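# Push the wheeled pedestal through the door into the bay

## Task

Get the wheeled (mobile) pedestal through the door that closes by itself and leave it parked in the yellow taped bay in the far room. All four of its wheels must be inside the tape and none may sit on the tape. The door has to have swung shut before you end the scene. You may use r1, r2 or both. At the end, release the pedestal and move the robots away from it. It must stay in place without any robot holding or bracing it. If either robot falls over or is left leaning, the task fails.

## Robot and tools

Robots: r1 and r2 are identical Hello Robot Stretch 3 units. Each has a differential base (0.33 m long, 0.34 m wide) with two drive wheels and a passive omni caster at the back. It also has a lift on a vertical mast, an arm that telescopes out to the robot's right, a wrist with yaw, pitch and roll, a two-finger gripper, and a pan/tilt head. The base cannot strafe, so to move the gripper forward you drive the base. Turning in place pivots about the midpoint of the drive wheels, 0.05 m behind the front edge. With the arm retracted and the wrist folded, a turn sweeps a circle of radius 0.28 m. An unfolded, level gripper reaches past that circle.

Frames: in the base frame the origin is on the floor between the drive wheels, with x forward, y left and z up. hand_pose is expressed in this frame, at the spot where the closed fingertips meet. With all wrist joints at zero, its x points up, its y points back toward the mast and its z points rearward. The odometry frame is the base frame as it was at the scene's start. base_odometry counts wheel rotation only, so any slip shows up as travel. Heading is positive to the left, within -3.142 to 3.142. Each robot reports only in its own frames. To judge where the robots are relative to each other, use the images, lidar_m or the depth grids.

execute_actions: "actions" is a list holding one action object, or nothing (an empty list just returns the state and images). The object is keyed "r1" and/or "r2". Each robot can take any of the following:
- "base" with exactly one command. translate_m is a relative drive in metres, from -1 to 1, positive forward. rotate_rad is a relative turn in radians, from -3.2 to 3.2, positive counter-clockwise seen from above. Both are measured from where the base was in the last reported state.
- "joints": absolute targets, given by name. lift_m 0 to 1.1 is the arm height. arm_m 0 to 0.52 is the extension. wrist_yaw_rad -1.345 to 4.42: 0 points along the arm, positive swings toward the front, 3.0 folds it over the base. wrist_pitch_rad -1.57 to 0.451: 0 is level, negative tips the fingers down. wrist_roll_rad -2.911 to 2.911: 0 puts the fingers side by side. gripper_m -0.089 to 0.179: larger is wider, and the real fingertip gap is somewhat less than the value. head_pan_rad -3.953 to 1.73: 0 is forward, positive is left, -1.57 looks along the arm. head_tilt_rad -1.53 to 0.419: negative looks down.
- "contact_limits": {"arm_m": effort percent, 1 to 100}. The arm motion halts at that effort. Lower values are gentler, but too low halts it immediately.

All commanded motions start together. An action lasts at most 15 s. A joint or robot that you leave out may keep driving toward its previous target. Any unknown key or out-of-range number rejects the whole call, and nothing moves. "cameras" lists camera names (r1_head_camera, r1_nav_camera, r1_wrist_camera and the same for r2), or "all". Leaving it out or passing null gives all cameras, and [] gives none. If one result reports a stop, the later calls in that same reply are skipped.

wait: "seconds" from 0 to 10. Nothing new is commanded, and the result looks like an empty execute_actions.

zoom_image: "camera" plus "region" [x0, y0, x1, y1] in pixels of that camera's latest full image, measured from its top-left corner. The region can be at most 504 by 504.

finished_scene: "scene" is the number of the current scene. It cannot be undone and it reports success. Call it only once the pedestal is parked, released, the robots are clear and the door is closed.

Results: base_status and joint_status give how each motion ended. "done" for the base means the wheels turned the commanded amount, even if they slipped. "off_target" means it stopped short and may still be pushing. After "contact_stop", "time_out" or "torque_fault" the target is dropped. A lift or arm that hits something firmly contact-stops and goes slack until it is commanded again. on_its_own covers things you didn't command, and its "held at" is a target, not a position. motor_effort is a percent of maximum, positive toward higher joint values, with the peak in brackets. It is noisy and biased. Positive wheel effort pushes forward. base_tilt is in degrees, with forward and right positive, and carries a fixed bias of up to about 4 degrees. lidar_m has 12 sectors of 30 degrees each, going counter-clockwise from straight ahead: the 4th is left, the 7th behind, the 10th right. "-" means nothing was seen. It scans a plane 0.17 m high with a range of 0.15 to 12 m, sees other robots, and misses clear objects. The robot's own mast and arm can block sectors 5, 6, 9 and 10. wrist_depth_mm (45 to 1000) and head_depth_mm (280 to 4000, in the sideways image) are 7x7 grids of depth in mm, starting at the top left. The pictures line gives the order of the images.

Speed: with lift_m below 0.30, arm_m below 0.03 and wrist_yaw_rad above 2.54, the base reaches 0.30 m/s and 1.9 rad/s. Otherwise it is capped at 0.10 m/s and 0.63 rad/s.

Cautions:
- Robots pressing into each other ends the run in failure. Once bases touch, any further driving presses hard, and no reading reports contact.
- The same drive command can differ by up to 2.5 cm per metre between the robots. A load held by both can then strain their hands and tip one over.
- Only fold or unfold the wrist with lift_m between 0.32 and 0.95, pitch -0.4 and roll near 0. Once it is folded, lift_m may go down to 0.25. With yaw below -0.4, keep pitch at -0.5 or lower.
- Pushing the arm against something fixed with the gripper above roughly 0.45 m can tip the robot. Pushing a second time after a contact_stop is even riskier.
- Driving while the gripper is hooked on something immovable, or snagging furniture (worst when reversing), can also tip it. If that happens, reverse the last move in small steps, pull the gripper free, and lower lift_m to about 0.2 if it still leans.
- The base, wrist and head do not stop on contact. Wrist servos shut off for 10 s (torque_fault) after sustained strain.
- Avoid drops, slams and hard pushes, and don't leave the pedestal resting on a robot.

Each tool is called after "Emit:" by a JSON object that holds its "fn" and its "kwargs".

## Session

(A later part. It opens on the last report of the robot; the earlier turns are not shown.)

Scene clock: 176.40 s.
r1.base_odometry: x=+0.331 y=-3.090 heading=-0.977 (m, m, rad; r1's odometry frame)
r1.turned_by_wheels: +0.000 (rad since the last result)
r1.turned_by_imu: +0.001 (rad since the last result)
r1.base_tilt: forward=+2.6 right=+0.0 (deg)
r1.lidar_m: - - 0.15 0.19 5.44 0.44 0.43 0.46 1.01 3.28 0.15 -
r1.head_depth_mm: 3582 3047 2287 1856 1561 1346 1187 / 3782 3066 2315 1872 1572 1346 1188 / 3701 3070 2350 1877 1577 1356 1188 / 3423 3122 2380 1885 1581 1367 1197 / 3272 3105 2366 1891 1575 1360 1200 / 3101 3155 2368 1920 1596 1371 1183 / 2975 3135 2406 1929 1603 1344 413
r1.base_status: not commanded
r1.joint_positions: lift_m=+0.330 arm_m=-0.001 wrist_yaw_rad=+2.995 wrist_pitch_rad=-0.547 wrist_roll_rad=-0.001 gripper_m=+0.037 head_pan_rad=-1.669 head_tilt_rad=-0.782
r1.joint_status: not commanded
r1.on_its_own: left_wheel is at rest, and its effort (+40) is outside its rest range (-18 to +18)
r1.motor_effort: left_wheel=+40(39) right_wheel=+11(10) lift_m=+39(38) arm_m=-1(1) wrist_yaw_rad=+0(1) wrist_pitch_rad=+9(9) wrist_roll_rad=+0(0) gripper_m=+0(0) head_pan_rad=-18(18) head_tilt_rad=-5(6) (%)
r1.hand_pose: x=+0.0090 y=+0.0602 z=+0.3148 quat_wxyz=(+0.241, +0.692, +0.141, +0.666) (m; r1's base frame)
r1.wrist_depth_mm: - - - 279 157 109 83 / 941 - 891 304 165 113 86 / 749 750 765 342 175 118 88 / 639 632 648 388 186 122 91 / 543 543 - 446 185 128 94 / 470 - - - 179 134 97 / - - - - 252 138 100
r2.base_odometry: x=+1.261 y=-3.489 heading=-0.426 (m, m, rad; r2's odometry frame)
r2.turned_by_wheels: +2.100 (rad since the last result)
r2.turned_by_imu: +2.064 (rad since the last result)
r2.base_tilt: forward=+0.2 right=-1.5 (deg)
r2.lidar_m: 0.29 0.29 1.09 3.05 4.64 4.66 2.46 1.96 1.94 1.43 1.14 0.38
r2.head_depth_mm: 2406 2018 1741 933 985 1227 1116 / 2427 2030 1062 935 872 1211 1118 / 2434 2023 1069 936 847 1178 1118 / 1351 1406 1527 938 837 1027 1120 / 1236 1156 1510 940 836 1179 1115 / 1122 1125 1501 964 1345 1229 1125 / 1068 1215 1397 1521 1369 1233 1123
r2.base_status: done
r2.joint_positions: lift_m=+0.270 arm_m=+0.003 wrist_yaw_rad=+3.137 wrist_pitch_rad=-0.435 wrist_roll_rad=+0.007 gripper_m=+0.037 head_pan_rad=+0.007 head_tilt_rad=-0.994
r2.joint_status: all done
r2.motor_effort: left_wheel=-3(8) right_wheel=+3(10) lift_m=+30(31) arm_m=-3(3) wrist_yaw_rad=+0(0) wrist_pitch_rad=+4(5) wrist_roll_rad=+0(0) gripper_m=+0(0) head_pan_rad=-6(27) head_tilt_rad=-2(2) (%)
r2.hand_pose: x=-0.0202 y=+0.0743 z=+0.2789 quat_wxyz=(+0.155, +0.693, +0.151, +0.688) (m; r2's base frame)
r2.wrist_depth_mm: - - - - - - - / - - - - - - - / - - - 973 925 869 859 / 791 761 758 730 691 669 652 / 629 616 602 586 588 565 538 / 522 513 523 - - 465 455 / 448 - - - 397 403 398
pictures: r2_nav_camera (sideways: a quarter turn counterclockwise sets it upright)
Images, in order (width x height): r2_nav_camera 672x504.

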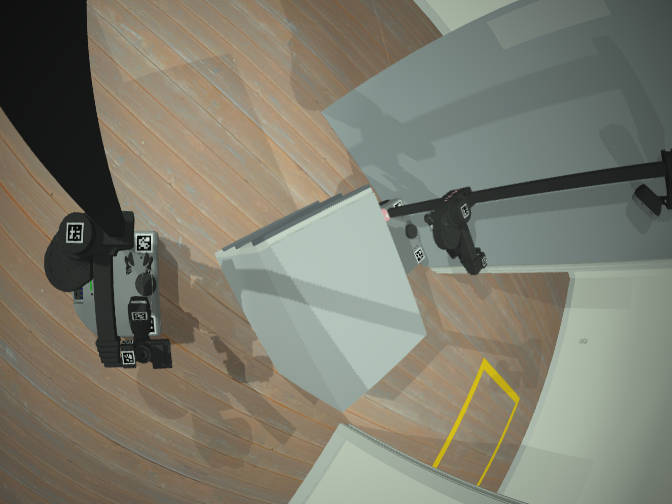

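Emit:
{"fn": "execute_actions", "kwargs": {"actions": [{"r2":{"base":{"rotate_rad":-0.3},"joints":{"lift_m":0.33}}}], "cameras": []}}

Emit:
{"fn": "execute_actions", "kwargs": {"actions": [{"r2":{"base":{"translate_m":0.4}}}], "cameras": ["r2_nav_camera","r1_nav_camera"]}}

Scene clock: 178.27 s.
r1.base_odometry: x=+0.331 y=-3.090 heading=-0.977 (m, m, rad; r1's odometry frame)
r1.turned_by_wheels: +0.000 (rad since the last result)
r1.turned_by_imu: +0.000 (rad since the last result)
r1.base_tilt: forward=+2.6 right=+0.1 (deg)
r1.lidar_m: - - 0.15 0.19 5.43 0.44 0.43 0.46 1.01 3.27 0.15 -
r1.head_depth_mm: 3602 3072 2317 1862 1567 1345 1184 / 3819 3047 2319 1874 1567 1351 1182 / 3647 3043 2325 1878 1575 1354 1188 / 3469 3112 2339 1906 1584 1359 1196 / 3275 3132 2349 1917 1595 1364 1192 / 3102 3167 2392 1911 1602 1373 1180 / 2966 3098 2376 1934 1608 1354 412
r1.base_status: not commanded
r1.joint_positions: lift_m=+0.330 arm_m=-0.001 wrist_yaw_rad=+2.995 wrist_pitch_rad=-0.547 wrist_roll_rad=-0.001 gripper_m=+0.037 head_pan_rad=-1.669 head_tilt_rad=-0.782
r1.joint_status: not commanded
r1.on_its_own: left_wheel is at rest, and its effort (+39) is outside its rest range (-18 to +18)
r1.motor_effort: left_wheel=+39(40) right_wheel=+11(11) lift_m=+39(38) arm_m=-1(1) wrist_yaw_rad=-1(1) wrist_pitch_rad=+9(9) wrist_roll_rad=+0(0) gripper_m=+0(0) head_pan_rad=-16(17) head_tilt_rad=-5(6) (%)
r1.hand_pose: x=+0.0090 y=+0.0602 z=+0.3148 quat_wxyz=(+0.241, +0.692, +0.141, +0.666) (m; r1's base frame)
r1.wrist_depth_mm: - - - 279 156 108 83 / 932 - 919 305 164 113 86 / 756 760 765 342 175 117 88 / 637 642 634 391 186 122 91 / 541 543 - 450 186 127 94 / 477 - - - 179 133 97 / - - - - 255 138 100
r2.base_odometry: x=+1.261 y=-3.489 heading=-0.726 (m, m, rad; r2's odometry frame)
r2.turned_by_wheels: -0.300 (rad since the last result)
r2.turned_by_imu: -0.294 (rad since the last result)
r2.base_tilt: forward=+0.3 right=-1.6 (deg)
r2.lidar_m: 0.32 0.29 1.09 2.83 3.46 4.64 3.35 2.14 1.94 1.95 1.24 0.55
r2.head_depth_mm: 2409 2035 1743 1524 1355 1221 1113 / 2419 2016 1743 968 1316 1226 1115 / 2418 2046 1732 936 1023 1233 1117 / 2440 2042 1069 942 861 1178 1121 / 2459 2033 1072 940 835 929 1121 / 2447 1956 1539 943 838 792 1121 / 1308 1216 1489 948 856 1236 1125
r2.base_status: done
r2.joint_positions: lift_m=+0.330 arm_m=+0.003 wrist_yaw_rad=+3.137 wrist_pitch_rad=-0.435 wrist_roll_rad=+0.007 gripper_m=+0.037 head_pan_rad=+0.007 head_tilt_rad=-0.994
r2.joint_status: all done
r2.motor_effort: left_wheel=+3(8) right_wheel=-2(6) lift_m=+34(35) arm_m=-3(3) wrist_yaw_rad=+0(0) wrist_pitch_rad=+4(5) wrist_roll_rad=+0(0) gripper_m=+0(0) head_pan_rad=-5(4) head_tilt_rad=-2(1) (%)
r2.hand_pose: x=-0.0202 y=+0.0743 z=+0.3388 quat_wxyz=(+0.155, +0.693, +0.151, +0.688) (m; r2's base frame)
r2.wrist_depth_mm: - - - - - 915 789 / - - - - - 981 864 / - - - - - - 895 / 916 884 865 844 806 774 739 / 725 707 687 674 672 652 365 / 591 591 577 558 - 541 312 / 505 504 - - 461 462 333
pictures: none
No camera images: the call's "cameras" was empty. Leave "cameras" out to get every camera's image.

Scene clock: 184.00 s.
r1.base_odometry: x=+0.331 y=-3.090 heading=-0.977 (m, m, rad; r1's odometry frame)
r1.turned_by_wheels: +0.000 (rad since the last result)
r1.turned_by_imu: +0.001 (rad since the last result)
r1.base_tilt: forward=+2.6 right=+0.0 (deg)
r1.lidar_m: - - 0.15 0.19 5.46 0.29 0.29 0.36 1.01 3.28 0.15 -
r1.head_depth_mm: 3606 3048 2317 1857 1559 1339 1180 / 3784 3034 2318 1891 1565 1348 1186 / 3622 3057 2326 1883 1571 1354 1190 / 3468 3094 2349 1877 1586 1362 1192 / 3245 3117 2371 1898 1594 1362 1201 / 3101 3153 2383 1915 1598 1377 1178 / 2958 3119 2377 1919 1599 1348 413
r1.base_status: not commanded
r1.joint_positions: lift_m=+0.330 arm_m=-0.001 wrist_yaw_rad=+2.995 wrist_pitch_rad=-0.547 wrist_roll_rad=-0.001 gripper_m=+0.037 head_pan_rad=-1.669 head_tilt_rad=-0.782
r1.joint_status: not commanded
r1.on_its_own: left_wheel is at rest, and its effort (+39) is outside its rest range (-18 to +18)
r1.motor_effort: left_wheel=+39(39) right_wheel=+10(10) lift_m=+39(38) arm_m=-1(1) wrist_yaw_rad=-2(1) wrist_pitch_rad=+9(9) wrist_roll_rad=+0(0) gripper_m=+0(0) head_pan_rad=-17(18) head_tilt_rad=-5(5) (%)
r1.hand_pose: x=+0.0090 y=+0.0602 z=+0.3148 quat_wxyz=(+0.241, +0.692, +0.141, +0.666) (m; r1's base frame)
r1.wrist_depth_mm: - - - 276 157 109 83 / 926 - 907 305 164 113 86 / 761 741 785 346 174 117 88 / 630 644 653 387 185 122 91 / 333 544 - 446 185 128 94 / 337 - - - 179 134 97 / - - - - 253 139 101
r2.base_odometry: x=+1.560 y=-3.755 heading=-0.725 (m, m, rad; r2's odometry frame)
r2.turned_by_wheels: +0.001 (rad since the last result)
r2.turned_by_imu: +0.017 (rad since the last result)
r2.base_tilt: forward=+0.2 right=-1.5 (deg)
r2.lidar_m: 0.15 - 0.15 0.18 3.31 5.00 3.52 2.28 2.08 1.29 0.83 0.16
r2.head_depth_mm: 2405 1995 1736 1518 1358 1222 1112 / 2404 2031 1738 1523 1356 759 1113 / 2437 2046 1743 1530 833 750 1077 / 2454 2047 1752 937 835 753 794 / 2467 2040 1755 1536 835 754 704 / 2442 2037 1759 1545 838 756 687 / 2469 1249 1235 1353 840 755 688
r2.base_status: translate_m off_target (by the wheels' count: +0.3998 of +0.4000)
r2.joint_positions: lift_m=+0.330 arm_m=+0.003 wrist_yaw_rad=+3.137 wrist_pitch_rad=-0.435 wrist_roll_rad=+0.007 gripper_m=+0.037 head_pan_rad=+0.004 head_tilt_rad=-0.994
r2.joint_status: not commanded
r2.on_its_own: left_wheel is at rest, and its effort (+30) is outside its rest range (-18 to +18)
r2.motor_effort: left_wheel=+30(69) right_wheel=+1(9) lift_m=+33(34) arm_m=-3(3) wrist_yaw_rad=+2(1) wrist_pitch_rad=+5(4) wrist_roll_rad=+0(0) gripper_m=+0(0) head_pan_rad=-3(6) head_tilt_rad=-2(1) (%)
r2.hand_pose: x=-0.0202 y=+0.0743 z=+0.3389 quat_wxyz=(+0.155, +0.693, +0.151, +0.688) (m; r2's base frame)
r2.wrist_depth_mm: - - - - 207 155 123 / - - - - 221 162 128 / - - - - 236 170 134 / 928 875 862 588 252 179 139 / 719 705 698 625 255 191 145 / 594 581 578 524 - 201 152 / 514 512 - - 307 203 159
pictures: r1_nav_camera (sideways: a quarter turn counterclockwise sets it upright), r2_nav_camera (sideways: a quarter turn counterclockwise sets it upright)
Images, in order (width x height): r1_nav_camera 672x504, r2_nav_camera 672x504.

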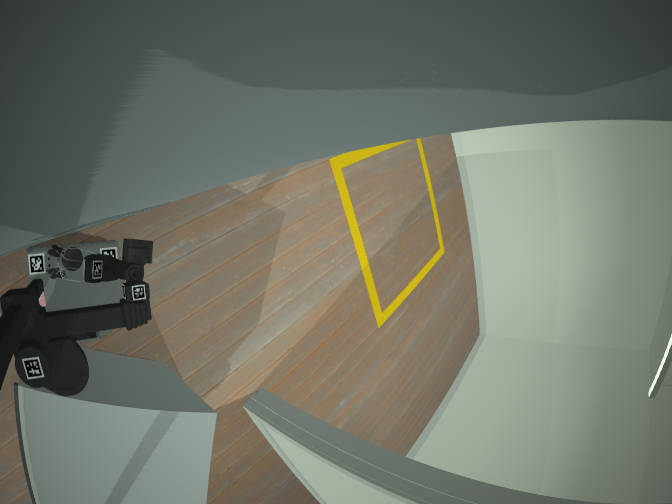

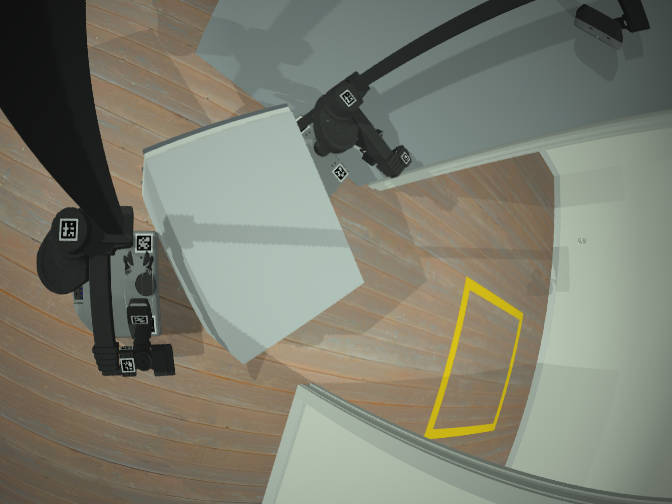

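Emit:
{"fn": "execute_actions", "kwargs": {"actions": [{"r2":{"base":{"translate_m":-0.32},"joints":{"lift_m":0.27}}}], "cameras": []}}

Emit:
{"fn": "execute_actions", "kwargs": {"actions": [{"r2":{"base":{"rotate_rad":-0.9}}}], "cameras": []}}

Emit:
{"fn": "execute_actions", "kwargs": {"actions": [{"r2":{"base":{"translate_m":0.3}}}], "cameras": []}}

Emit:
{"fn": "execute_actions", "kwargs": {"actions": [{"r2":{"base":{"rotate_rad":1.0},"joints":{"lift_m":0.33}}}], "cameras": ["r2_nav_camera"]}}

Scene clock: 187.40 s.
r1.base_odometry: x=+0.331 y=-3.090 heading=-0.977 (m, m, rad; r1's odometry frame)
r1.turned_by_wheels: +0.000 (rad since the last result)
r1.turned_by_imu: +0.001 (rad since the last result)
r1.base_tilt: forward=+2.5 right=+0.0 (deg)
r1.lidar_m: - - 0.15 0.19 5.45 0.29 0.29 0.36 1.01 3.29 0.15 -
r1.head_depth_mm: 3592 3013 2318 1866 1559 1345 1182 / 3783 3048 2309 1877 1571 1353 1184 / 3646 3064 2342 1882 1568 1350 1195 / 3523 3078 2326 1896 1584 1363 1194 / 3287 3117 2368 1892 1593 1370 1195 / 3084 3141 2412 1914 1601 1372 1178 / 2942 3121 2412 1916 1600 1347 412
r1.base_status: not commanded
r1.joint_positions: lift_m=+0.330 arm_m=-0.001 wrist_yaw_rad=+2.995 wrist_pitch_rad=-0.547 wrist_roll_rad=-0.001 gripper_m=+0.037 head_pan_rad=-1.669 head_tilt_rad=-0.782
r1.joint_status: not commanded
r1.on_its_own: left_wheel is at rest, and its effort (+40) is outside its rest range (-18 to +18)
r1.motor_effort: left_wheel=+40(39) right_wheel=+10(10) lift_m=+39(38) arm_m=-1(1) wrist_yaw_rad=-1(1) wrist_pitch_rad=+9(9) wrist_roll_rad=+0(0) gripper_m=+0(0) head_pan_rad=-18(17) head_tilt_rad=-5(5) (%)
r1.hand_pose: x=+0.0090 y=+0.0602 z=+0.3148 quat_wxyz=(+0.241, +0.692, +0.141, +0.666) (m; r1's base frame)
r1.wrist_depth_mm: - - - 278 156 109 83 / 944 - 927 306 165 112 86 / 771 747 753 343 174 118 88 / 626 639 632 388 186 123 91 / 333 549 - 444 185 128 94 / 337 - - - 179 133 97 / - - - - 253 138 100
r2.base_odometry: x=+1.321 y=-3.542 heading=-0.725 (m, m, rad; r2's odometry frame)
r2.turned_by_wheels: +0.000 (rad since the last result)
r2.turned_by_imu: -0.001 (rad since the last result)
r2.base_tilt: forward=+0.2 right=-1.5 (deg)
r2.lidar_m: 0.41 0.40 0.43 2.80 3.47 4.74 3.30 2.15 1.96 1.79 1.16 0.54
r2.head_depth_mm: 2406 2015 1736 1530 1359 1228 1114 / 2413 2017 1740 1449 1327 1220 1114 / 2428 2033 1709 933 1092 1228 1114 / 2420 2046 1068 936 968 1230 1120 / 2438 2047 1073 940 877 1201 1121 / 2447 1994 1573 942 863 1129 1126 / 1260 1279 1266 944 840 1198 1122
r2.base_status: done
r2.joint_positions: lift_m=+0.270 arm_m=+0.003 wrist_yaw_rad=+3.137 wrist_pitch_rad=-0.435 wrist_roll_rad=+0.007 gripper_m=+0.037 head_pan_rad=+0.004 head_tilt_rad=-0.994
r2.joint_status: all done
r2.motor_effort: left_wheel=+0(23) right_wheel=+1(5) lift_m=+28(28) arm_m=-3(3) wrist_yaw_rad=+0(0) wrist_pitch_rad=+4(5) wrist_roll_rad=+0(0) gripper_m=+0(1) head_pan_rad=-5(4) head_tilt_rad=-1(2) (%)
r2.hand_pose: x=-0.0202 y=+0.0743 z=+0.2790 quat_wxyz=(+0.155, +0.693, +0.151, +0.688) (m; r2's base frame)
r2.wrist_depth_mm: - - - - - 878 780 / - - - - - 937 820 / - - - 969 908 901 405 / 809 781 752 722 693 685 394 / 631 607 586 588 599 562 413 / 519 513 515 - - 470 438 / 443 - - - 399 404 396
pictures: none
No camera images: the call's "cameras" was empty. Leave "cameras" out to get every camera's image.

Scene clock: 189.13 s.
r1.base_odometry: x=+0.331 y=-3.090 heading=-0.977 (m, m, rad; r1's odometry frame)
r1.turned_by_wheels: +0.000 (rad since the last result)
r1.turned_by_imu: +0.000 (rad since the last result)
r1.base_tilt: forward=+2.6 right=+0.0 (deg)
r1.lidar_m: - - 0.15 0.19 5.44 0.29 0.29 0.36 1.01 3.27 0.15 -
r1.head_depth_mm: 3582 3037 2287 1844 1564 1353 1178 / 3736 3038 2330 1877 1569 1354 1185 / 3597 3073 2338 1874 1580 1361 1196 / 3449 3105 2338 1884 1585 1364 1195 / 3268 3151 2365 1894 1595 1364 1202 / 3084 3159 2374 1911 1586 1374 1182 / 2949 3122 2379 1914 1603 1354 412
r1.base_status: not commanded
r1.joint_positions: lift_m=+0.330 arm_m=-0.001 wrist_yaw_rad=+2.995 wrist_pitch_rad=-0.547 wrist_roll_rad=-0.001 gripper_m=+0.037 head_pan_rad=-1.669 head_tilt_rad=-0.782
r1.joint_status: not commanded
r1.on_its_own: left_wheel is at rest, and its effort (+40) is outside its rest range (-18 to +18)
r1.motor_effort: left_wheel=+40(40) right_wheel=+10(9) lift_m=+38(38) arm_m=-1(1) wrist_yaw_rad=-1(0) wrist_pitch_rad=+9(9) wrist_roll_rad=+0(0) gripper_m=+0(0) head_pan_rad=-17(17) head_tilt_rad=-5(6) (%)
r1.hand_pose: x=+0.0090 y=+0.0602 z=+0.3148 quat_wxyz=(+0.241, +0.692, +0.141, +0.666) (m; r1's base frame)
r1.wrist_depth_mm: - - - 277 156 109 83 / 958 - 918 305 165 113 85 / 769 764 750 342 175 117 88 / 639 629 646 387 186 122 91 / 335 548 - 445 186 127 94 / 337 - - - 179 133 97 / - - - - 253 139 100
r2.base_odometry: x=+1.321 y=-3.542 heading=-1.625 (m, m, rad; r2's odometry frame)
r2.turned_by_wheels: -0.900 (rad since the last result)
r2.turned_by_imu: -0.884 (rad since the last result)
r2.base_tilt: forward=+0.2 right=-1.5 (deg)
r2.lidar_m: 1.10 0.48 0.41 0.40 1.05 2.90 3.97 4.71 2.79 2.04 1.96 1.51
r2.head_depth_mm: 1347 1639 1737 1528 1359 1220 1113 / 1266 1526 1707 1526 1361 1224 1114 / 1201 1421 1666 1535 1360 1225 1116 / 1128 1329 1608 1537 1368 1224 1116 / 1074 1249 1497 1539 1361 1232 1122 / 1019 1181 1395 1539 1368 1220 1123 / 973 1103 1462 1547 946 1035 1091
r2.base_status: done
r2.joint_positions: lift_m=+0.270 arm_m=+0.003 wrist_yaw_rad=+3.137 wrist_pitch_rad=-0.435 wrist_roll_rad=+0.007 gripper_m=+0.037 head_pan_rad=+0.004 head_tilt_rad=-0.994
r2.joint_status: not commanded
r2.motor_effort: left_wheel=+3(9) right_wheel=-2(7) lift_m=+28(28) arm_m=-3(3) wrist_yaw_rad=+0(1) wrist_pitch_rad=+5(5) wrist_roll_rad=+0(0) gripper_m=+0(1) head_pan_rad=-4(3) head_tilt_rad=-2(1) (%)
r2.hand_pose: x=-0.0202 y=+0.0743 z=+0.2790 quat_wxyz=(+0.155, +0.693, +0.151, +0.688) (m; r2's base frame)
r2.wrist_depth_mm: - - - 412 389 373 353 / - - - 449 424 399 379 / - - - 492 460 429 410 / 818 795 756 548 510 469 440 / 639 620 602 574 545 514 490 / 517 514 523 - - 464 455 / 453 - - - 398 408 395
pictures: none
No camera images: the call's "cameras" was empty. Leave "cameras" out to get every camera's image.

Scene clock: 191.80 s.
r1.base_odometry: x=+0.331 y=-3.090 heading=-0.977 (m, m, rad; r1's odometry frame)
r1.turned_by_wheels: +0.000 (rad since the last result)
r1.turned_by_imu: +0.001 (rad since the last result)
r1.base_tilt: forward=+2.5 right=+0.0 (deg)
r1.lidar_m: - - 0.15 0.19 5.45 0.29 0.29 0.36 1.01 3.28 0.15 -
r1.head_depth_mm: 3612 3048 2304 1861 1562 1344 1187 / 3728 3095 2310 1881 1558 1356 1188 / 3629 3070 2313 1891 1581 1356 1188 / 3429 3119 2348 1901 1575 1355 1193 / 3273 3135 2351 1905 1597 1373 1198 / 3109 3127 2393 1908 1604 1366 1174 / 2985 3097 2413 1908 1596 1351 413
r1.base_status: not commanded
r1.joint_positions: lift_m=+0.330 arm_m=-0.001 wrist_yaw_rad=+2.995 wrist_pitch_rad=-0.547 wrist_roll_rad=-0.001 gripper_m=+0.037 head_pan_rad=-1.669 head_tilt_rad=-0.782
r1.joint_status: not commanded
r1.on_its_own: left_wheel is at rest, and its effort (+40) is outside its rest range (-18 to +18)
r1.motor_effort: left_wheel=+40(39) right_wheel=+11(10) lift_m=+38(38) arm_m=-1(1) wrist_yaw_rad=-1(1) wrist_pitch_rad=+9(9) wrist_roll_rad=+0(0) gripper_m=+0(1) head_pan_rad=-17(17) head_tilt_rad=-5(6) (%)
r1.hand_pose: x=+0.0090 y=+0.0602 z=+0.3148 quat_wxyz=(+0.241, +0.692, +0.141, +0.666) (m; r1's base frame)
r1.wrist_depth_mm: - - - 277 156 109 83 / 947 - 923 305 166 113 86 / 767 739 760 346 175 117 88 / 638 642 636 390 187 122 91 / 333 552 - 439 184 128 94 / 338 - - - 179 134 97 / - - - - 251 139 101
r2.base_odometry: x=+1.305 y=-3.842 heading=-1.625 (m, m, rad; r2's odometry frame)
r2.turned_by_wheels: +0.000 (rad since the last result)
r2.turned_by_imu: +0.002 (rad since the last result)
r2.base_tilt: forward=+0.2 right=-1.5 (deg)
r2.lidar_m: 0.83 0.79 0.34 0.34 0.38 3.03 4.18 4.97 2.57 1.89 1.82 1.13
r2.head_depth_mm: 1005 1221 1551 1530 1353 1222 1113 / 943 1136 1410 1530 1358 1221 1116 / 888 1057 1295 1513 1365 1227 1117 / 843 991 1204 1455 1366 1231 1120 / 800 930 1117 1388 1362 1231 1123 / 760 879 1041 1278 1374 1235 1119 / 726 832 975 1178 1375 1236 951
r2.base_status: done
r2.joint_positions: lift_m=+0.270 arm_m=+0.003 wrist_yaw_rad=+3.137 wrist_pitch_rad=-0.435 wrist_roll_rad=+0.007 gripper_m=+0.037 head_pan_rad=+0.004 head_tilt_rad=-0.994
r2.joint_status: not commanded
r2.motor_effort: left_wheel=+3(9) right_wheel=-2(2) lift_m=+28(28) arm_m=-3(3) wrist_yaw_rad=+1(1) wrist_pitch_rad=+4(4) wrist_roll_rad=+0(0) gripper_m=+0(0) head_pan_rad=-3(2) head_tilt_rad=-2(2) (%)
r2.hand_pose: x=-0.0202 y=+0.0743 z=+0.2790 quat_wxyz=(+0.155, +0.693, +0.151, +0.688) (m; r2's base frame)
r2.wrist_depth_mm: 874 396 - 355 331 319 - / - 432 - 382 355 352 - / - 483 - 423 386 394 857 / 815 569 511 459 423 656 667 / 638 605 568 516 475 530 540 / 517 508 524 - - 469 454 / 443 - - - 401 404 395
pictures: none
No camera images: the call's "cameras" was empty. Leave "cameras" out to get every camera's image.

Scene clock: 194.07 s.
r1.base_odometry: x=+0.331 y=-3.090 heading=-0.977 (m, m, rad; r1's odometry frame)
r1.turned_by_wheels: +0.000 (rad since the last result)
r1.turned_by_imu: +0.001 (rad since the last result)
r1.base_tilt: forward=+2.6 right=+0.0 (deg)
r1.lidar_m: - - 0.15 0.19 5.46 0.29 0.29 0.36 1.01 3.28 0.15 -
r1.head_depth_mm: 3568 3045 2311 1863 1563 1344 1186 / 3751 3043 2319 1864 1571 1353 1185 / 3600 3096 2357 1896 1579 1349 1187 / 3412 3080 2349 1896 1584 1356 1195 / 3236 3154 2368 1913 1591 1371 1195 / 3101 3156 2390 1909 1599 1380 1183 / 2952 3107 2391 1924 1603 1346 412
r1.base_status: not commanded
r1.joint_positions: lift_m=+0.330 arm_m=-0.001 wrist_yaw_rad=+2.995 wrist_pitch_rad=-0.547 wrist_roll_rad=-0.001 gripper_m=+0.037 head_pan_rad=-1.669 head_tilt_rad=-0.782
r1.joint_status: not commanded
r1.on_its_own: left_wheel is at rest, and its effort (+39) is outside its rest range (-18 to +18)
r1.motor_effort: left_wheel=+39(39) right_wheel=+10(11) lift_m=+38(38) arm_m=-1(1) wrist_yaw_rad=-1(0) wrist_pitch_rad=+9(9) wrist_roll_rad=+0(0) gripper_m=+0(0) head_pan_rad=-17(17) head_tilt_rad=-5(6) (%)
r1.hand_pose: x=+0.0090 y=+0.0602 z=+0.3148 quat_wxyz=(+0.241, +0.692, +0.141, +0.666) (m; r1's base frame)
r1.wrist_depth_mm: - - - 278 157 108 83 / 960 - 944 309 164 113 86 / 745 760 768 340 174 118 88 / 622 641 630 385 186 122 91 / 333 549 - 449 185 128 94 / 337 - - - 178 133 97 / - - - - 254 139 100
r2.base_odometry: x=+1.305 y=-3.842 heading=-0.625 (m, m, rad; r2's odometry frame)
r2.turned_by_wheels: +1.000 (rad since the last result)
r2.turned_by_imu: +0.984 (rad since the last result)
r2.base_tilt: forward=+0.2 right=-1.5 (deg)
r2.lidar_m: 0.34 0.34 0.37 3.00 3.97 4.99 2.72 1.92 1.81 1.19 0.84 0.79
r2.head_depth_mm: 2404 2020 1736 1264 1344 1222 1113 / 2393 2023 1738 1526 1361 1224 1116 / 2418 2034 1744 1531 1364 1224 1119 / 2429 2037 1744 1533 1303 1196 1121 / 2441 2041 1761 940 837 1069 1122 / 2440 2036 1762 941 839 957 1119 / 2457 1965 1623 943 843 868 1125
r2.base_status: done
r2.joint_positions: lift_m=+0.330 arm_m=+0.003 wrist_yaw_rad=+3.137 wrist_pitch_rad=-0.435 wrist_roll_rad=+0.007 gripper_m=+0.037 head_pan_rad=+0.004 head_tilt_rad=-0.994
r2.joint_status: all done
r2.motor_effort: left_wheel=-3(8) right_wheel=+3(7) lift_m=+34(35) arm_m=-3(3) wrist_yaw_rad=+0(0) wrist_pitch_rad=+5(5) wrist_roll_rad=+0(0) gripper_m=+0(1) head_pan_rad=-4(4) head_tilt_rad=-2(1) (%)
r2.hand_pose: x=-0.0202 y=+0.0743 z=+0.3388 quat_wxyz=(+0.155, +0.693, +0.151, +0.688) (m; r2's base frame)
r2.wrist_depth_mm: - - - - - 404 311 / - - - - - 421 324 / - - - - - 441 334 / 899 875 874 826 726 455 345 / 724 711 694 654 645 481 361 / 581 590 575 551 - 508 375 / 509 496 - - 455 460 387
pictures: r2_nav_camera (sideways: a quarter turn counterclockwise sets it upright)
Images, in order (width x height): r2_nav_camera 672x504.

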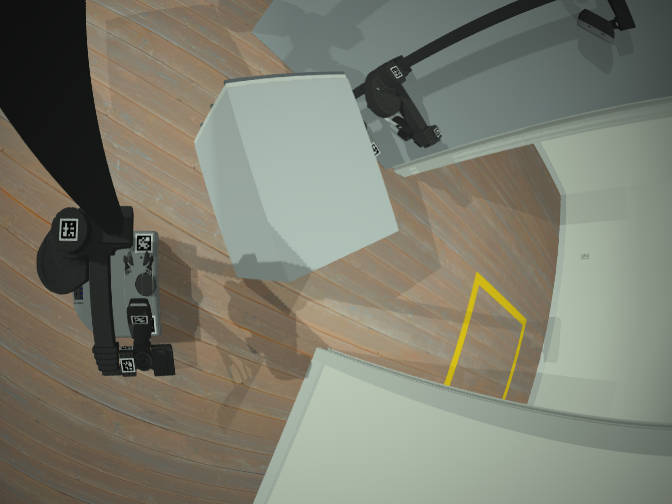

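Emit:
{"fn": "execute_actions", "kwargs": {"actions": [{"r2":{"base":{"translate_m":0.5}}}], "cameras": ["r2_nav_camera","r1_nav_camera"]}}

Scene clock: 202.67 s.
r1.base_odometry: x=+0.331 y=-3.091 heading=-0.978 (m, m, rad; r1's odometry frame)
r1.turned_by_wheels: -0.001 (rad since the last result)
r1.turned_by_imu: +0.028 (rad since the last result)
r1.base_tilt: forward=+2.4 right=-0.2 (deg)
r1.lidar_m: - - 0.15 0.19 0.33 0.27 0.27 0.30 1.04 3.26 0.15 -
r1.head_depth_mm: 3518 3396 2497 1967 1619 1375 1203 / 3806 3420 2524 1975 1641 1394 1210 / 3614 3444 2533 2007 1637 1394 1214 / 3451 3523 2534 1991 1643 1399 1220 / 3269 3414 2553 2019 1657 1412 1220 / 3074 3365 2580 2027 1659 1417 1230 / 2957 3211 2599 2015 1670 1420 454
r1.base_status: not commanded
r1.joint_positions: lift_m=+0.330 arm_m=-0.001 wrist_yaw_rad=+2.994 wrist_pitch_rad=-0.547 wrist_roll_rad=-0.001 gripper_m=+0.037 head_pan_rad=-1.709 head_tilt_rad=-0.738
r1.joint_status: not commanded
r1.on_its_own: head_pan_rad moved -0.039 to your old target -1.700
r1.motor_effort: left_wheel=-4(39) right_wheel=+0(11) lift_m=+38(39) arm_m=-1(1) wrist_yaw_rad=-1(2) wrist_pitch_rad=+9(9) wrist_roll_rad=+0(0) gripper_m=+0(0) head_pan_rad=+4(17) head_tilt_rad=-20(19) (%)
r1.hand_pose: x=+0.0090 y=+0.0602 z=+0.3148 quat_wxyz=(+0.241, +0.692, +0.141, +0.666) (m; r1's base frame)
r1.wrist_depth_mm: - - - 284 156 106 81 / 937 - 942 314 163 110 83 / 724 757 766 353 172 114 86 / 331 633 637 393 183 119 88 / 331 535 - 455 182 124 91 / 335 - - - 173 129 93 / - - - - 245 133 96
r2.base_odometry: x=+1.710 y=-4.133 heading=-0.623 (m, m, rad; r2's odometry frame)
r2.turned_by_wheels: +0.002 (rad since the last result)
r2.turned_by_imu: +0.549 (rad since the last result)
r2.base_tilt: forward=+0.2 right=-1.5 (deg)
r2.lidar_m: - - 0.15 0.20 5.35 2.92 2.11 1.91 0.65 0.47 0.52 3.49
r2.head_depth_mm: 2422 2031 1741 1524 1362 1225 1111 / 2422 2024 1747 1523 1361 1228 1116 / 2298 1963 1704 1535 1340 1215 1102 / 903 1063 1291 1497 837 753 685 / 842 982 1089 1343 838 753 687 / 813 949 1083 1302 837 756 685 / 791 915 1055 910 839 756 687
r2.base_status: translate_m off_target (by the wheels' count: +0.4996 of +0.5000)
r2.joint_positions: lift_m=+0.330 arm_m=+0.003 wrist_yaw_rad=+3.137 wrist_pitch_rad=-0.435 wrist_roll_rad=+0.007 gripper_m=+0.037 head_pan_rad=+0.004 head_tilt_rad=-0.994
r2.joint_status: not commanded
r2.on_its_own: left_wheel is at rest, and its effort (+66) is outside its rest range (-18 to +18)
r2.motor_effort: left_wheel=+66(77) right_wheel=+2(17) lift_m=+31(34) arm_m=-3(3) wrist_yaw_rad=+0(0) wrist_pitch_rad=+5(5) wrist_roll_rad=+0(0) gripper_m=+0(0) head_pan_rad=-3(4) head_tilt_rad=-2(1) (%)
r2.hand_pose: x=-0.0203 y=+0.0743 z=+0.3389 quat_wxyz=(+0.155, +0.693, +0.151, +0.688) (m; r2's base frame)
r2.wrist_depth_mm: - - - - 251 123 82 / - - - - 256 125 83 / - - - - 266 127 84 / 911 867 869 826 270 129 85 / 713 714 688 676 241 131 85 / 602 588 575 549 - 133 86 / 506 502 - - 258 125 87
pictures: r1_nav_camera (sideways: a quarter turn counterclockwise sets it upright), r2_nav_camera (sideways: a quarter turn counterclockwise sets it upright)
Images, in order (width x height): r1_nav_camera 672x504, r2_nav_camera 672x504.

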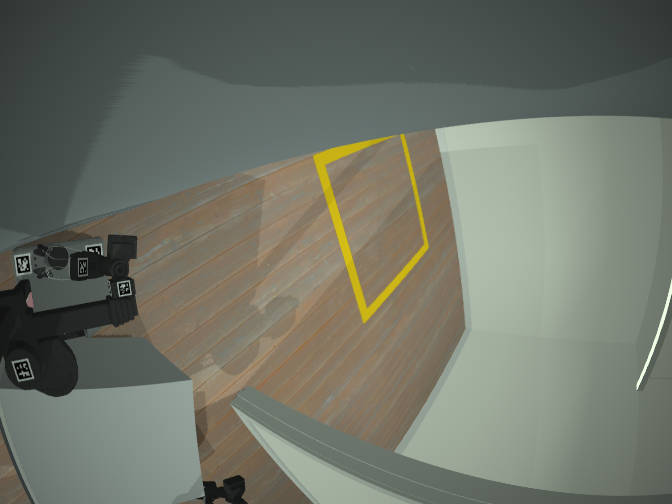

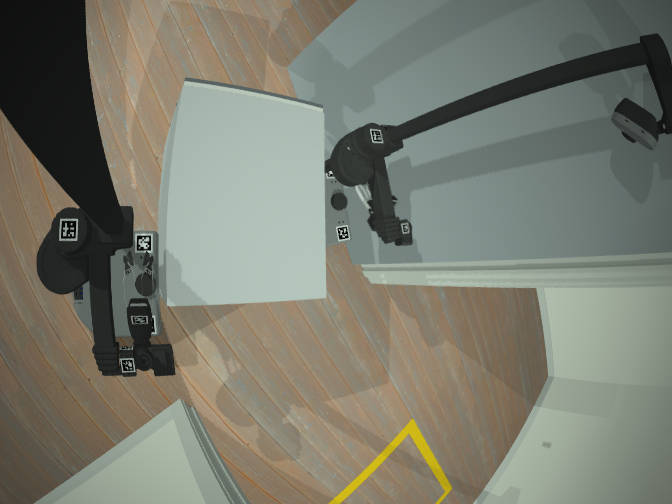

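Emit:
{"fn": "execute_actions", "kwargs": {"actions": [{"r2":{"base":{"translate_m":-0.35},"joints":{"lift_m":0.27}}}], "cameras": []}}

Emit:
{"fn": "execute_actions", "kwargs": {"actions": [{"r2":{"base":{"rotate_rad":1.45}}}], "cameras": []}}

Emit:
{"fn": "execute_actions", "kwargs": {"actions": [{"r2":{"base":{"translate_m":0.8}}}], "cameras": []}}

Emit:
{"fn": "execute_actions", "kwargs": {"actions": [{"r2":{"base":{"rotate_rad":-1.5},"joints":{"head_pan_rad":-0.8}}}], "cameras": ["r2_nav_camera"]}}

Scene clock: 207.27 s.
r1.base_odometry: x=+0.331 y=-3.090 heading=-0.978 (m, m, rad; r1's odometry frame)
r1.turned_by_wheels: +0.001 (rad since the last result)
r1.turned_by_imu: -0.023 (rad since the last result)
r1.base_tilt: forward=+2.5 right=+0.0 (deg)
r1.lidar_m: - - 0.15 0.19 0.34 0.28 0.27 0.30 1.01 3.24 0.15 -
r1.head_depth_mm: 3620 3021 2309 1849 1554 1340 1181 / 3716 3017 2317 1861 1569 1349 1185 / 3668 3083 2335 1878 1580 1351 1186 / 3383 3044 2351 1875 1580 1352 1200 / 3255 3115 2332 1896 1579 1368 1191 / 3099 3156 2363 1893 1604 1361 1176 / 2947 3108 2379 1913 1603 1312 395
r1.base_status: not commanded
r1.joint_positions: lift_m=+0.330 arm_m=-0.001 wrist_yaw_rad=+2.994 wrist_pitch_rad=-0.547 wrist_roll_rad=-0.001 gripper_m=+0.037 head_pan_rad=-1.655 head_tilt_rad=-0.787
r1.joint_status: not commanded
r1.on_its_own: left_wheel is at rest, and its effort (+22) is outside its rest range (-18 to +18)
r1.motor_effort: left_wheel=+22(22) right_wheel=+0(1) lift_m=+38(39) arm_m=-1(1) wrist_yaw_rad=+0(2) wrist_pitch_rad=+9(9) wrist_roll_rad=+0(0) gripper_m=+1(0) head_pan_rad=-25(26) head_tilt_rad=-4(20) (%)
r1.hand_pose: x=+0.0090 y=+0.0602 z=+0.3148 quat_wxyz=(+0.241, +0.692, +0.141, +0.666) (m; r1's base frame)
r1.wrist_depth_mm: - - - 278 156 109 83 / 940 - 929 309 165 113 86 / 748 737 742 341 174 117 88 / 337 637 642 391 186 122 91 / 339 549 - 443 185 127 94 / 339 - - - 178 134 97 / - - - - 252 139 100
r2.base_odometry: x=+1.426 y=-3.929 heading=-0.623 (m, m, rad; r2's odometry frame)
r2.turned_by_wheels: +0.000 (rad since the last result)
r2.turned_by_imu: -0.001 (rad since the last result)
r2.base_tilt: forward=+0.2 right=-1.6 (deg)
r2.lidar_m: 0.39 0.41 0.56 4.19 5.16 2.50 1.80 1.72 0.92 0.66 0.63 3.64
r2.head_depth_mm: 2423 2011 1738 1520 1357 1226 1111 / 2428 2026 1739 1526 1358 1227 1119 / 2362 1990 1739 1500 1345 1226 1119 / 1227 1439 1072 939 877 1195 1120 / 1168 1282 1075 937 878 1202 1118 / 1126 1246 1067 943 883 1215 1125 / 1094 1117 1058 947 888 1215 1122
r2.base_status: done
r2.joint_positions: lift_m=+0.270 arm_m=+0.003 wrist_yaw_rad=+3.137 wrist_pitch_rad=-0.435 wrist_roll_rad=+0.007 gripper_m=+0.037 head_pan_rad=+0.004 head_tilt_rad=-0.994
r2.joint_status: all done
r2.motor_effort: left_wheel=+0(53) right_wheel=+1(3) lift_m=+28(27) arm_m=-3(3) wrist_yaw_rad=+0(2) wrist_pitch_rad=+5(5) wrist_roll_rad=+0(0) gripper_m=+0(0) head_pan_rad=-3(3) head_tilt_rad=-2(2) (%)
r2.hand_pose: x=-0.0203 y=+0.0743 z=+0.2791 quat_wxyz=(+0.155, +0.693, +0.151, +0.688) (m; r2's base frame)
r2.wrist_depth_mm: - - - - - - 479 / - - - - - - 487 / - - - 957 927 889 488 / 796 781 764 735 698 678 503 / 632 610 600 583 593 547 504 / 526 524 513 - - 474 465 / 447 - - - 402 405 398
pictures: none
No camera images: the call's "cameras" was empty. Leave "cameras" out to get every camera's image.

Scene clock: 209.30 s.
r1.base_odometry: x=+0.331 y=-3.090 heading=-0.978 (m, m, rad; r1's odometry frame)
r1.turned_by_wheels: +0.000 (rad since the last result)
r1.turned_by_imu: +0.001 (rad since the last result)
r1.base_tilt: forward=+2.5 right=+0.0 (deg)
r1.lidar_m: - - 0.15 0.19 0.34 0.28 0.27 0.30 1.01 3.26 0.15 -
r1.head_depth_mm: 3654 2973 2308 1848 1560 1346 1180 / 3730 3003 2326 1873 1565 1345 1180 / 3587 3030 2312 1878 1573 1353 1186 / 3400 3064 2318 1897 1585 1358 1194 / 3274 3106 2359 1887 1584 1364 1197 / 3091 3107 2350 1913 1594 1370 1177 / 2955 3137 2378 1905 1602 1321 395
r1.base_status: not commanded
r1.joint_positions: lift_m=+0.330 arm_m=-0.001 wrist_yaw_rad=+2.994 wrist_pitch_rad=-0.547 wrist_roll_rad=-0.001 gripper_m=+0.037 head_pan_rad=-1.655 head_tilt_rad=-0.787
r1.joint_status: not commanded
r1.on_its_own: left_wheel is at rest, and its effort (+21) is outside its rest range (-18 to +18)
r1.motor_effort: left_wheel=+21(21) right_wheel=+0(0) lift_m=+39(39) arm_m=-1(1) wrist_yaw_rad=+1(1) wrist_pitch_rad=+9(9) wrist_roll_rad=+0(0) gripper_m=+0(0) head_pan_rad=-26(26) head_tilt_rad=-5(4) (%)
r1.hand_pose: x=+0.0090 y=+0.0602 z=+0.3148 quat_wxyz=(+0.241, +0.692, +0.141, +0.666) (m; r1's base frame)
r1.wrist_depth_mm: - - - 277 156 108 83 / 931 - 921 305 165 113 86 / 752 756 784 342 175 118 88 / 340 633 641 389 186 122 91 / 338 547 - 452 184 128 94 / 341 - - - 179 133 97 / - - - - 253 138 100
r2.base_odometry: x=+1.426 y=-3.929 heading=+0.827 (m, m, rad; r2's odometry frame)
r2.turned_by_wheels: +1.450 (rad since the last result)
r2.turned_by_imu: +1.425 (rad since the last result)
r2.base_tilt: forward=+0.2 right=-1.6 (deg)
r2.lidar_m: 3.73 5.15 2.93 1.89 1.72 1.07 0.69 0.63 0.62 0.39 0.40 0.50
r2.head_depth_mm: 2426 2015 1741 1525 1198 1191 1112 / 2409 2026 1728 1523 1359 1223 1113 / 2427 2020 1739 1525 1359 1225 1116 / 2440 2036 1740 1543 1367 1229 1115 / 2465 2041 1750 1541 1365 1230 1121 / 2467 2044 1761 1541 1369 1237 1123 / 2459 2060 1767 1546 1371 1234 1123
r2.base_status: done
r2.joint_positions: lift_m=+0.270 arm_m=+0.003 wrist_yaw_rad=+3.137 wrist_pitch_rad=-0.435 wrist_roll_rad=+0.007 gripper_m=+0.037 head_pan_rad=+0.004 head_tilt_rad=-0.994
r2.joint_status: not commanded
r2.motor_effort: left_wheel=-3(7) right_wheel=+3(9) lift_m=+28(28) arm_m=-3(3) wrist_yaw_rad=+0(0) wrist_pitch_rad=+5(4) wrist_roll_rad=+0(0) gripper_m=+1(0) head_pan_rad=-3(3) head_tilt_rad=-2(2) (%)
r2.hand_pose: x=-0.0203 y=+0.0743 z=+0.2791 quat_wxyz=(+0.155, +0.693, +0.151, +0.688) (m; r2's base frame)
r2.wrist_depth_mm: - - - - - - - / - - - - - - - / - - - 960 922 909 860 / 807 789 747 727 710 679 659 / 642 608 591 586 584 557 552 / 524 513 514 - - 467 463 / 449 - - - 398 403 396
pictures: none
No camera images: the call's "cameras" was empty. Leave "cameras" out to get every camera's image.

Scene clock: 213.67 s.
r1.base_odometry: x=+0.331 y=-3.090 heading=-0.978 (m, m, rad; r1's odometry frame)
r1.turned_by_wheels: +0.000 (rad since the last result)
r1.turned_by_imu: +0.001 (rad since the last result)
r1.base_tilt: forward=+2.6 right=+0.0 (deg)
r1.lidar_m: - - 0.15 0.19 0.34 0.28 0.27 0.30 1.01 3.27 0.15 -
r1.head_depth_mm: 3603 2991 2282 1860 1561 1346 1181 / 3723 3019 2294 1860 1572 1345 1182 / 3617 3052 2303 1884 1573 1354 1189 / 3364 3058 2325 1880 1578 1364 1193 / 3251 3136 2355 1886 1586 1357 1193 / 3047 3074 2373 1887 1594 1370 1178 / 2984 3102 2380 1925 1614 1319 394
r1.base_status: not commanded
r1.joint_positions: lift_m=+0.330 arm_m=-0.001 wrist_yaw_rad=+2.994 wrist_pitch_rad=-0.547 wrist_roll_rad=-0.001 gripper_m=+0.037 head_pan_rad=-1.655 head_tilt_rad=-0.787
r1.joint_status: not commanded
r1.on_its_own: left_wheel is at rest, and its effort (+21) is outside its rest range (-18 to +18)
r1.motor_effort: left_wheel=+21(21) right_wheel=+0(0) lift_m=+38(38) arm_m=-1(1) wrist_yaw_rad=+0(1) wrist_pitch_rad=+9(9) wrist_roll_rad=+0(0) gripper_m=+0(0) head_pan_rad=-25(25) head_tilt_rad=-3(4) (%)
r1.hand_pose: x=+0.0090 y=+0.0602 z=+0.3148 quat_wxyz=(+0.241, +0.692, +0.141, +0.666) (m; r1's base frame)
r1.wrist_depth_mm: - - - 277 156 109 83 / 941 - 925 308 164 113 85 / 756 756 760 344 174 117 89 / 338 635 644 391 186 122 91 / 343 545 - 445 185 128 94 / 339 - - - 177 133 97 / - - - - 253 138 101
r2.base_odometry: x=+1.968 y=-3.340 heading=+0.827 (m, m, rad; r2's odometry frame)
r2.turned_by_wheels: +0.000 (rad since the last result)
r2.turned_by_imu: +0.005 (rad since the last result)
r2.base_tilt: forward=+0.2 right=-1.5 (deg)
r2.lidar_m: 3.15 4.53 3.75 2.43 2.22 2.11 1.37 0.48 0.40 0.71 0.84 2.55
r2.head_depth_mm: 2432 2007 1731 1527 1355 1222 1111 / 2418 2032 1740 1524 1359 1226 1115 / 2425 2035 1752 1533 1362 1229 1114 / 2426 2051 1741 1527 1364 1229 1116 / 2452 2040 1755 1535 1367 1235 1121 / 2471 2050 1757 1545 1373 1235 1126 / 2471 2057 1755 1539 1373 1233 1124
r2.base_status: done
r2.joint_positions: lift_m=+0.270 arm_m=+0.003 wrist_yaw_rad=+3.137 wrist_pitch_rad=-0.435 wrist_roll_rad=+0.007 gripper_m=+0.037 head_pan_rad=+0.004 head_tilt_rad=-0.994
r2.joint_status: not commanded
r2.motor_effort: left_wheel=-2(7) right_wheel=+3(6) lift_m=+28(28) arm_m=-3(3) wrist_yaw_rad=+1(0) wrist_pitch_rad=+4(5) wrist_roll_rad=+0(0) gripper_m=+0(0) head_pan_rad=-4(4) head_tilt_rad=-2(2) (%)
r2.hand_pose: x=-0.0203 y=+0.0743 z=+0.2791 quat_wxyz=(+0.155, +0.693, +0.151, +0.688) (m; r2's base frame)
r2.wrist_depth_mm: - - - - - - - / - - - - - - - / - - - 939 913 870 841 / 789 774 746 731 710 694 661 / 640 610 597 578 586 553 542 / 514 515 522 - - 471 461 / 449 - - - 400 406 400
pictures: none
No camera images: the call's "cameras" was empty. Leave "cameras" out to get every camera's image.

Scene clock: 215.80 s.
r1.base_odometry: x=+0.331 y=-3.090 heading=-0.978 (m, m, rad; r1's odometry frame)
r1.turned_by_wheels: +0.000 (rad since the last result)
r1.turned_by_imu: +0.001 (rad since the last result)
r1.base_tilt: forward=+2.5 right=+0.0 (deg)
r1.lidar_m: - - 0.15 0.19 0.34 0.28 0.27 0.30 1.02 3.27 0.15 -
r1.head_depth_mm: 3679 2970 2291 1842 1573 1342 1175 / 3724 3023 2305 1859 1574 1352 1181 / 3570 3040 2327 1872 1575 1355 1192 / 3405 3081 2336 1875 1573 1353 1197 / 3245 3124 2350 1890 1590 1366 1195 / 3093 3106 2372 1905 1583 1374 1183 / 2963 3109 2387 1898 1592 1322 395
r1.base_status: not commanded
r1.joint_positions: lift_m=+0.330 arm_m=-0.001 wrist_yaw_rad=+2.994 wrist_pitch_rad=-0.547 wrist_roll_rad=-0.001 gripper_m=+0.037 head_pan_rad=-1.655 head_tilt_rad=-0.787
r1.joint_status: not commanded
r1.on_its_own: left_wheel is at rest, and its effort (+22) is outside its rest range (-18 to +18)
r1.motor_effort: left_wheel=+22(21) right_wheel=+0(0) lift_m=+38(39) arm_m=-1(1) wrist_yaw_rad=-1(1) wrist_pitch_rad=+9(9) wrist_roll_rad=+0(0) gripper_m=+0(0) head_pan_rad=-26(25) head_tilt_rad=-5(4) (%)
r1.hand_pose: x=+0.0090 y=+0.0602 z=+0.3148 quat_wxyz=(+0.241, +0.692, +0.141, +0.666) (m; r1's base frame)
r1.wrist_depth_mm: - - - 277 156 109 83 / 930 - 900 305 165 113 86 / 755 740 762 341 176 117 88 / 340 645 643 391 187 122 91 / 339 562 - 448 184 128 94 / 341 - - - 179 133 97 / - - - - 254 139 100
r2.base_odometry: x=+1.968 y=-3.340 heading=-0.673 (m, m, rad; r2's odometry frame)
r2.turned_by_wheels: -1.500 (rad since the last result)
r2.turned_by_imu: -1.474 (rad since the last result)
r2.base_tilt: forward=+0.3 right=-1.6 (deg)
r2.lidar_m: 0.84 0.84 2.59 3.37 4.56 3.38 2.36 2.22 1.92 1.33 0.44 0.40
r2.head_depth_mm: 2424 2021 1645 1498 1356 1225 1114 / 2431 2021 1065 1060 1333 1222 1136 / 2432 2032 1071 951 1206 1230 1146 / 2444 2049 1071 942 939 1211 1120 / 2445 2036 1074 941 1139 1231 1121 / 2458 1185 1046 995 1351 1233 1121 / 1179 1240 1141 1469 1373 1236 1123
r2.base_status: done
r2.joint_positions: lift_m=+0.270 arm_m=+0.003 wrist_yaw_rad=+3.137 wrist_pitch_rad=-0.435 wrist_roll_rad=+0.007 gripper_m=+0.037 head_pan_rad=-0.793 head_tilt_rad=-0.994
r2.joint_status: all done
r2.motor_effort: left_wheel=+2(9) right_wheel=-2(4) lift_m=+28(28) arm_m=-3(3) wrist_yaw_rad=+0(0) wrist_pitch_rad=+5(5) wrist_roll_rad=+0(0) gripper_m=+0(1) head_pan_rad=-4(54) head_tilt_rad=-2(2) (%)
r2.hand_pose: x=-0.0203 y=+0.0743 z=+0.2791 quat_wxyz=(+0.155, +0.693, +0.151, +0.688) (m; r2's base frame)
r2.wrist_depth_mm: - - - - - - - / - - - - - - - / - - - 987 909 912 870 / 815 801 754 728 714 665 660 / 633 615 607 565 590 555 537 / 516 515 519 - - 461 465 / 447 - - - 399 405 396
pictures: r2_nav_camera (sideways: a quarter turn counterclockwise sets it upright)
Images, in order (width x height): r2_nav_camera 672x504.

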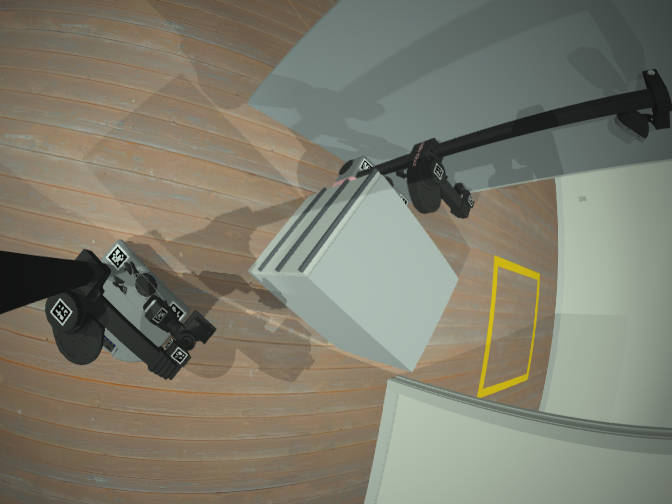

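Emit:
{"fn": "execute_actions", "kwargs": {"actions": [{"r2":{"base":{"rotate_rad":0.4}}}], "cameras": []}}

Emit:
{"fn": "execute_actions", "kwargs": {"actions": [{"r2":{"base":{"translate_m":0.29}}}], "cameras": []}}

Emit:
{"fn": "execute_actions", "kwargs": {"actions": [{"r2":{"base":{"rotate_rad":-2.0},"joints":{"head_pan_rad":0.3,"lift_m":0.33}}}], "cameras": ["r2_nav_camera"]}}

Scene clock: 217.37 s.
r1.base_odometry: x=+0.331 y=-3.090 heading=-0.978 (m, m, rad; r1's odometry frame)
r1.turned_by_wheels: +0.000 (rad since the last result)
r1.turned_by_imu: +0.000 (rad since the last result)
r1.base_tilt: forward=+2.6 right=+0.0 (deg)
r1.lidar_m: - - 0.15 0.19 0.34 0.27 0.27 0.30 1.01 3.27 0.15 -
r1.head_depth_mm: 3628 2978 2282 1864 1560 1340 1184 / 3697 3049 2318 1863 1567 1342 1182 / 3540 3047 2335 1863 1566 1359 1190 / 3448 3080 2325 1889 1583 1359 1195 / 3213 3082 2361 1904 1592 1359 1194 / 3102 3133 2355 1896 1596 1363 1179 / 2975 3074 2389 1908 1593 1318 396
r1.base_status: not commanded
r1.joint_positions: lift_m=+0.330 arm_m=-0.001 wrist_yaw_rad=+2.994 wrist_pitch_rad=-0.547 wrist_roll_rad=-0.001 gripper_m=+0.037 head_pan_rad=-1.655 head_tilt_rad=-0.787
r1.joint_status: not commanded
r1.on_its_own: left_wheel is at rest, and its effort (+22) is outside its rest range (-18 to +18)
r1.motor_effort: left_wheel=+22(21) right_wheel=+1(0) lift_m=+38(39) arm_m=-1(1) wrist_yaw_rad=-1(1) wrist_pitch_rad=+9(9) wrist_roll_rad=+0(0) gripper_m=-1(0) head_pan_rad=-25(26) head_tilt_rad=-4(4) (%)
r1.hand_pose: x=+0.0090 y=+0.0602 z=+0.3148 quat_wxyz=(+0.241, +0.692, +0.141, +0.666) (m; r1's base frame)
r1.wrist_depth_mm: - - - 279 156 108 83 / 934 - 941 309 164 113 86 / 745 762 769 343 175 117 88 / 337 629 645 393 186 122 91 / 337 547 - 453 185 127 94 / 343 - - - 178 133 97 / - - - - 252 138 100
r2.base_odometry: x=+1.968 y=-3.340 heading=-0.273 (m, m, rad; r2's odometry frame)
r2.turned_by_wheels: +0.400 (rad since the last result)
r2.turned_by_imu: +0.394 (rad since the last result)
r2.base_tilt: forward=+0.2 right=-1.5 (deg)
r2.lidar_m: 0.84 2.54 3.07 4.54 3.98 2.47 2.22 2.23 1.40 0.51 0.40 0.64
r2.head_depth_mm: 2427 2012 1060 935 992 1221 1115 / 2355 1929 1065 935 875 1210 1138 / 1217 1241 1049 953 1057 1209 1148 / 946 1065 1209 1218 1341 1232 1121 / 994 1146 1363 1513 1367 1229 1120 / 918 1043 1211 1449 1377 1233 1125 / 844 951 1094 1284 1377 1234 1125
r2.base_status: done
r2.joint_positions: lift_m=+0.270 arm_m=+0.003 wrist_yaw_rad=+3.137 wrist_pitch_rad=-0.435 wrist_roll_rad=+0.007 gripper_m=+0.037 head_pan_rad=-0.793 head_tilt_rad=-0.994
r2.joint_status: not commanded
r2.motor_effort: left_wheel=-2(8) right_wheel=+3(7) lift_m=+29(28) arm_m=-4(4) wrist_yaw_rad=+1(0) wrist_pitch_rad=+4(5) wrist_roll_rad=+0(0) gripper_m=+0(0) head_pan_rad=-5(5) head_tilt_rad=-2(2) (%)
r2.hand_pose: x=-0.0203 y=+0.0743 z=+0.2791 quat_wxyz=(+0.155, +0.693, +0.151, +0.688) (m; r2's base frame)
r2.wrist_depth_mm: - - - - - - - / - - - - - - - / - - - 954 909 917 860 / 783 771 743 730 701 687 657 / 638 611 604 578 581 560 545 / 518 517 517 - - 476 467 / 449 - - - 402 403 399
pictures: none
No camera images: the call's "cameras" was empty. Leave "cameras" out to get every camera's image.

Scene clock: 220.00 s.
r1.base_odometry: x=+0.331 y=-3.090 heading=-0.978 (m, m, rad; r1's odometry frame)
r1.turned_by_wheels: +0.000 (rad since the last result)
r1.turned_by_imu: +0.001 (rad since the last result)
r1.base_tilt: forward=+2.6 right=+0.0 (deg)
r1.lidar_m: - - 0.15 0.19 0.34 0.28 0.27 0.30 1.01 3.26 0.15 -
r1.head_depth_mm: 3598 2978 2292 1852 1559 1346 1183 / 3754 3022 2296 1875 1566 1345 1187 / 3540 3047 2321 1872 1566 1349 1187 / 3421 3058 2315 1878 1584 1359 1193 / 3272 3071 2361 1907 1586 1363 1198 / 3108 3126 2388 1899 1590 1363 1178 / 2910 3136 2378 1912 1604 1312 395
r1.base_status: not commanded
r1.joint_positions: lift_m=+0.330 arm_m=-0.001 wrist_yaw_rad=+2.994 wrist_pitch_rad=-0.547 wrist_roll_rad=-0.001 gripper_m=+0.037 head_pan_rad=-1.655 head_tilt_rad=-0.787
r1.joint_status: not commanded
r1.on_its_own: left_wheel is at rest, and its effort (+22) is outside its rest range (-18 to +18)
r1.motor_effort: left_wheel=+22(21) right_wheel=+0(1) lift_m=+38(39) arm_m=-1(1) wrist_yaw_rad=+0(1) wrist_pitch_rad=+9(9) wrist_roll_rad=+0(0) gripper_m=+0(0) head_pan_rad=-25(25) head_tilt_rad=-5(4) (%)
r1.hand_pose: x=+0.0090 y=+0.0602 z=+0.3148 quat_wxyz=(+0.241, +0.692, +0.141, +0.666) (m; r1's base frame)
r1.wrist_depth_mm: - - - 276 156 109 83 / 864 - 909 307 165 113 85 / 731 753 768 342 175 117 88 / 341 633 653 388 185 122 91 / 341 551 - 451 185 127 94 / 340 - - - 179 133 97 / - - - - 253 138 101
r2.base_odometry: x=+2.247 y=-3.419 heading=-0.273 (m, m, rad; r2's odometry frame)
r2.turned_by_wheels: +0.000 (rad since the last result)
r2.turned_by_imu: +0.002 (rad since the last result)
r2.base_tilt: forward=+0.2 right=-1.6 (deg)
r2.lidar_m: 0.56 2.26 2.72 4.57 4.48 2.79 2.50 2.16 0.37 0.37 0.45 0.57
r2.head_depth_mm: 986 1207 950 932 855 963 1102 / 808 866 951 1207 1053 1190 1138 / 777 930 1118 1358 1360 1229 1148 / 700 821 993 1255 1362 1233 1116 / 638 736 873 1073 1326 1230 1122 / 586 667 775 931 1156 1238 1122 / 543 611 702 824 1308 1239 1121
r2.base_status: done
r2.joint_positions: lift_m=+0.270 arm_m=+0.003 wrist_yaw_rad=+3.137 wrist_pitch_rad=-0.435 wrist_roll_rad=+0.007 gripper_m=+0.037 head_pan_rad=-0.793 head_tilt_rad=-0.994
r2.joint_status: not commanded
r2.motor_effort: left_wheel=-3(6) right_wheel=+3(9) lift_m=+28(28) arm_m=-4(3) wrist_yaw_rad=+0(0) wrist_pitch_rad=+5(5) wrist_roll_rad=+0(0) gripper_m=+0(1) head_pan_rad=-6(5) head_tilt_rad=-2(2) (%)
r2.hand_pose: x=-0.0203 y=+0.0743 z=+0.2791 quat_wxyz=(+0.155, +0.693, +0.151, +0.688) (m; r2's base frame)
r2.wrist_depth_mm: - - - - - - - / - - - - - - - / - - - 952 911 880 867 / 813 789 740 728 711 687 662 / 626 606 608 582 591 549 546 / 522 515 512 - - 465 460 / 443 - - - 396 400 396
pictures: none
No camera images: the call's "cameras" was empty. Leave "cameras" out to get every camera's image.

Scene clock: 223.83 s.
r1.base_odometry: x=+0.331 y=-3.090 heading=-0.978 (m, m, rad; r1's odometry frame)
r1.turned_by_wheels: +0.000 (rad since the last result)
r1.turned_by_imu: +0.001 (rad since the last result)
r1.base_tilt: forward=+2.6 right=+0.0 (deg)
r1.lidar_m: - - 0.15 0.19 0.34 0.28 0.27 0.30 1.01 3.27 0.15 -
r1.head_depth_mm: 3624 2991 2308 1861 1562 1338 1186 / 3720 3008 2324 1864 1563 1344 1184 / 3661 3059 2299 1865 1574 1352 1185 / 3430 3039 2326 1893 1577 1355 1193 / 3227 3107 2329 1906 1581 1363 1198 / 3100 3111 2356 1895 1579 1371 1178 / 2928 3145 2396 1910 1597 1318 395
r1.base_status: not commanded
r1.joint_positions: lift_m=+0.330 arm_m=-0.001 wrist_yaw_rad=+2.994 wrist_pitch_rad=-0.547 wrist_roll_rad=-0.001 gripper_m=+0.037 head_pan_rad=-1.655 head_tilt_rad=-0.787
r1.joint_status: not commanded
r1.on_its_own: left_wheel is at rest, and its effort (+22) is outside its rest range (-18 to +18)
r1.motor_effort: left_wheel=+22(21) right_wheel=+0(1) lift_m=+39(38) arm_m=-1(0) wrist_yaw_rad=-1(0) wrist_pitch_rad=+9(9) wrist_roll_rad=+0(0) gripper_m=+0(0) head_pan_rad=-25(25) head_tilt_rad=-4(4) (%)
r1.hand_pose: x=+0.0090 y=+0.0602 z=+0.3148 quat_wxyz=(+0.241, +0.692, +0.141, +0.666) (m; r1's base frame)
r1.wrist_depth_mm: 712 - - 276 156 109 83 / 659 - 907 308 165 113 86 / 679 748 769 341 175 117 88 / 340 628 649 389 185 122 91 / 341 551 - 446 184 127 94 / 342 - - - 179 133 97 / - - - - 251 138 100
r2.base_odometry: x=+2.247 y=-3.419 heading=-2.273 (m, m, rad; r2's odometry frame)
r2.turned_by_wheels: -2.000 (rad since the last result)
r2.turned_by_imu: -1.966 (rad since the last result)
r2.base_tilt: forward=+0.2 right=-1.6 (deg)
r2.lidar_m: 0.37 0.38 0.49 0.56 0.56 2.29 2.94 4.57 3.91 2.67 2.50 1.87
r2.head_depth_mm: 1303 1557 1732 1516 1353 1226 1114 / 1311 1524 1676 1532 1354 1224 1116 / 2443 2037 1070 950 938 1211 1117 / 2437 2030 1071 938 872 1189 1118 / 2431 2047 1072 942 905 1213 1121 / 2459 2048 1097 943 969 1232 1123 / 2460 2048 1764 942 1223 1238 1122
r2.base_status: done
r2.joint_positions: lift_m=+0.330 arm_m=+0.003 wrist_yaw_rad=+3.137 wrist_pitch_rad=-0.435 wrist_roll_rad=+0.007 gripper_m=+0.037 head_pan_rad=+0.293 head_tilt_rad=-0.994
r2.joint_status: all done
r2.motor_effort: left_wheel=+3(9) right_wheel=-2(6) lift_m=+34(35) arm_m=-4(4) wrist_yaw_rad=+0(0) wrist_pitch_rad=+5(4) wrist_roll_rad=+0(0) gripper_m=+0(0) head_pan_rad=+3(56) head_tilt_rad=-2(2) (%)
r2.hand_pose: x=-0.0203 y=+0.0743 z=+0.3389 quat_wxyz=(+0.155, +0.693, +0.151, +0.688) (m; r2's base frame)
r2.wrist_depth_mm: - - - 568 643 713 421 / - - - 611 700 777 427 / - - - 670 762 730 436 / 906 863 875 741 773 714 440 / 739 681 690 670 667 609 449 / 590 587 574 568 - 544 457 / 501 507 - - 460 461 450
pictures: r2_nav_camera (sideways: a quarter turn counterclockwise sets it upright)
Images, in order (width x height): r2_nav_camera 672x504.

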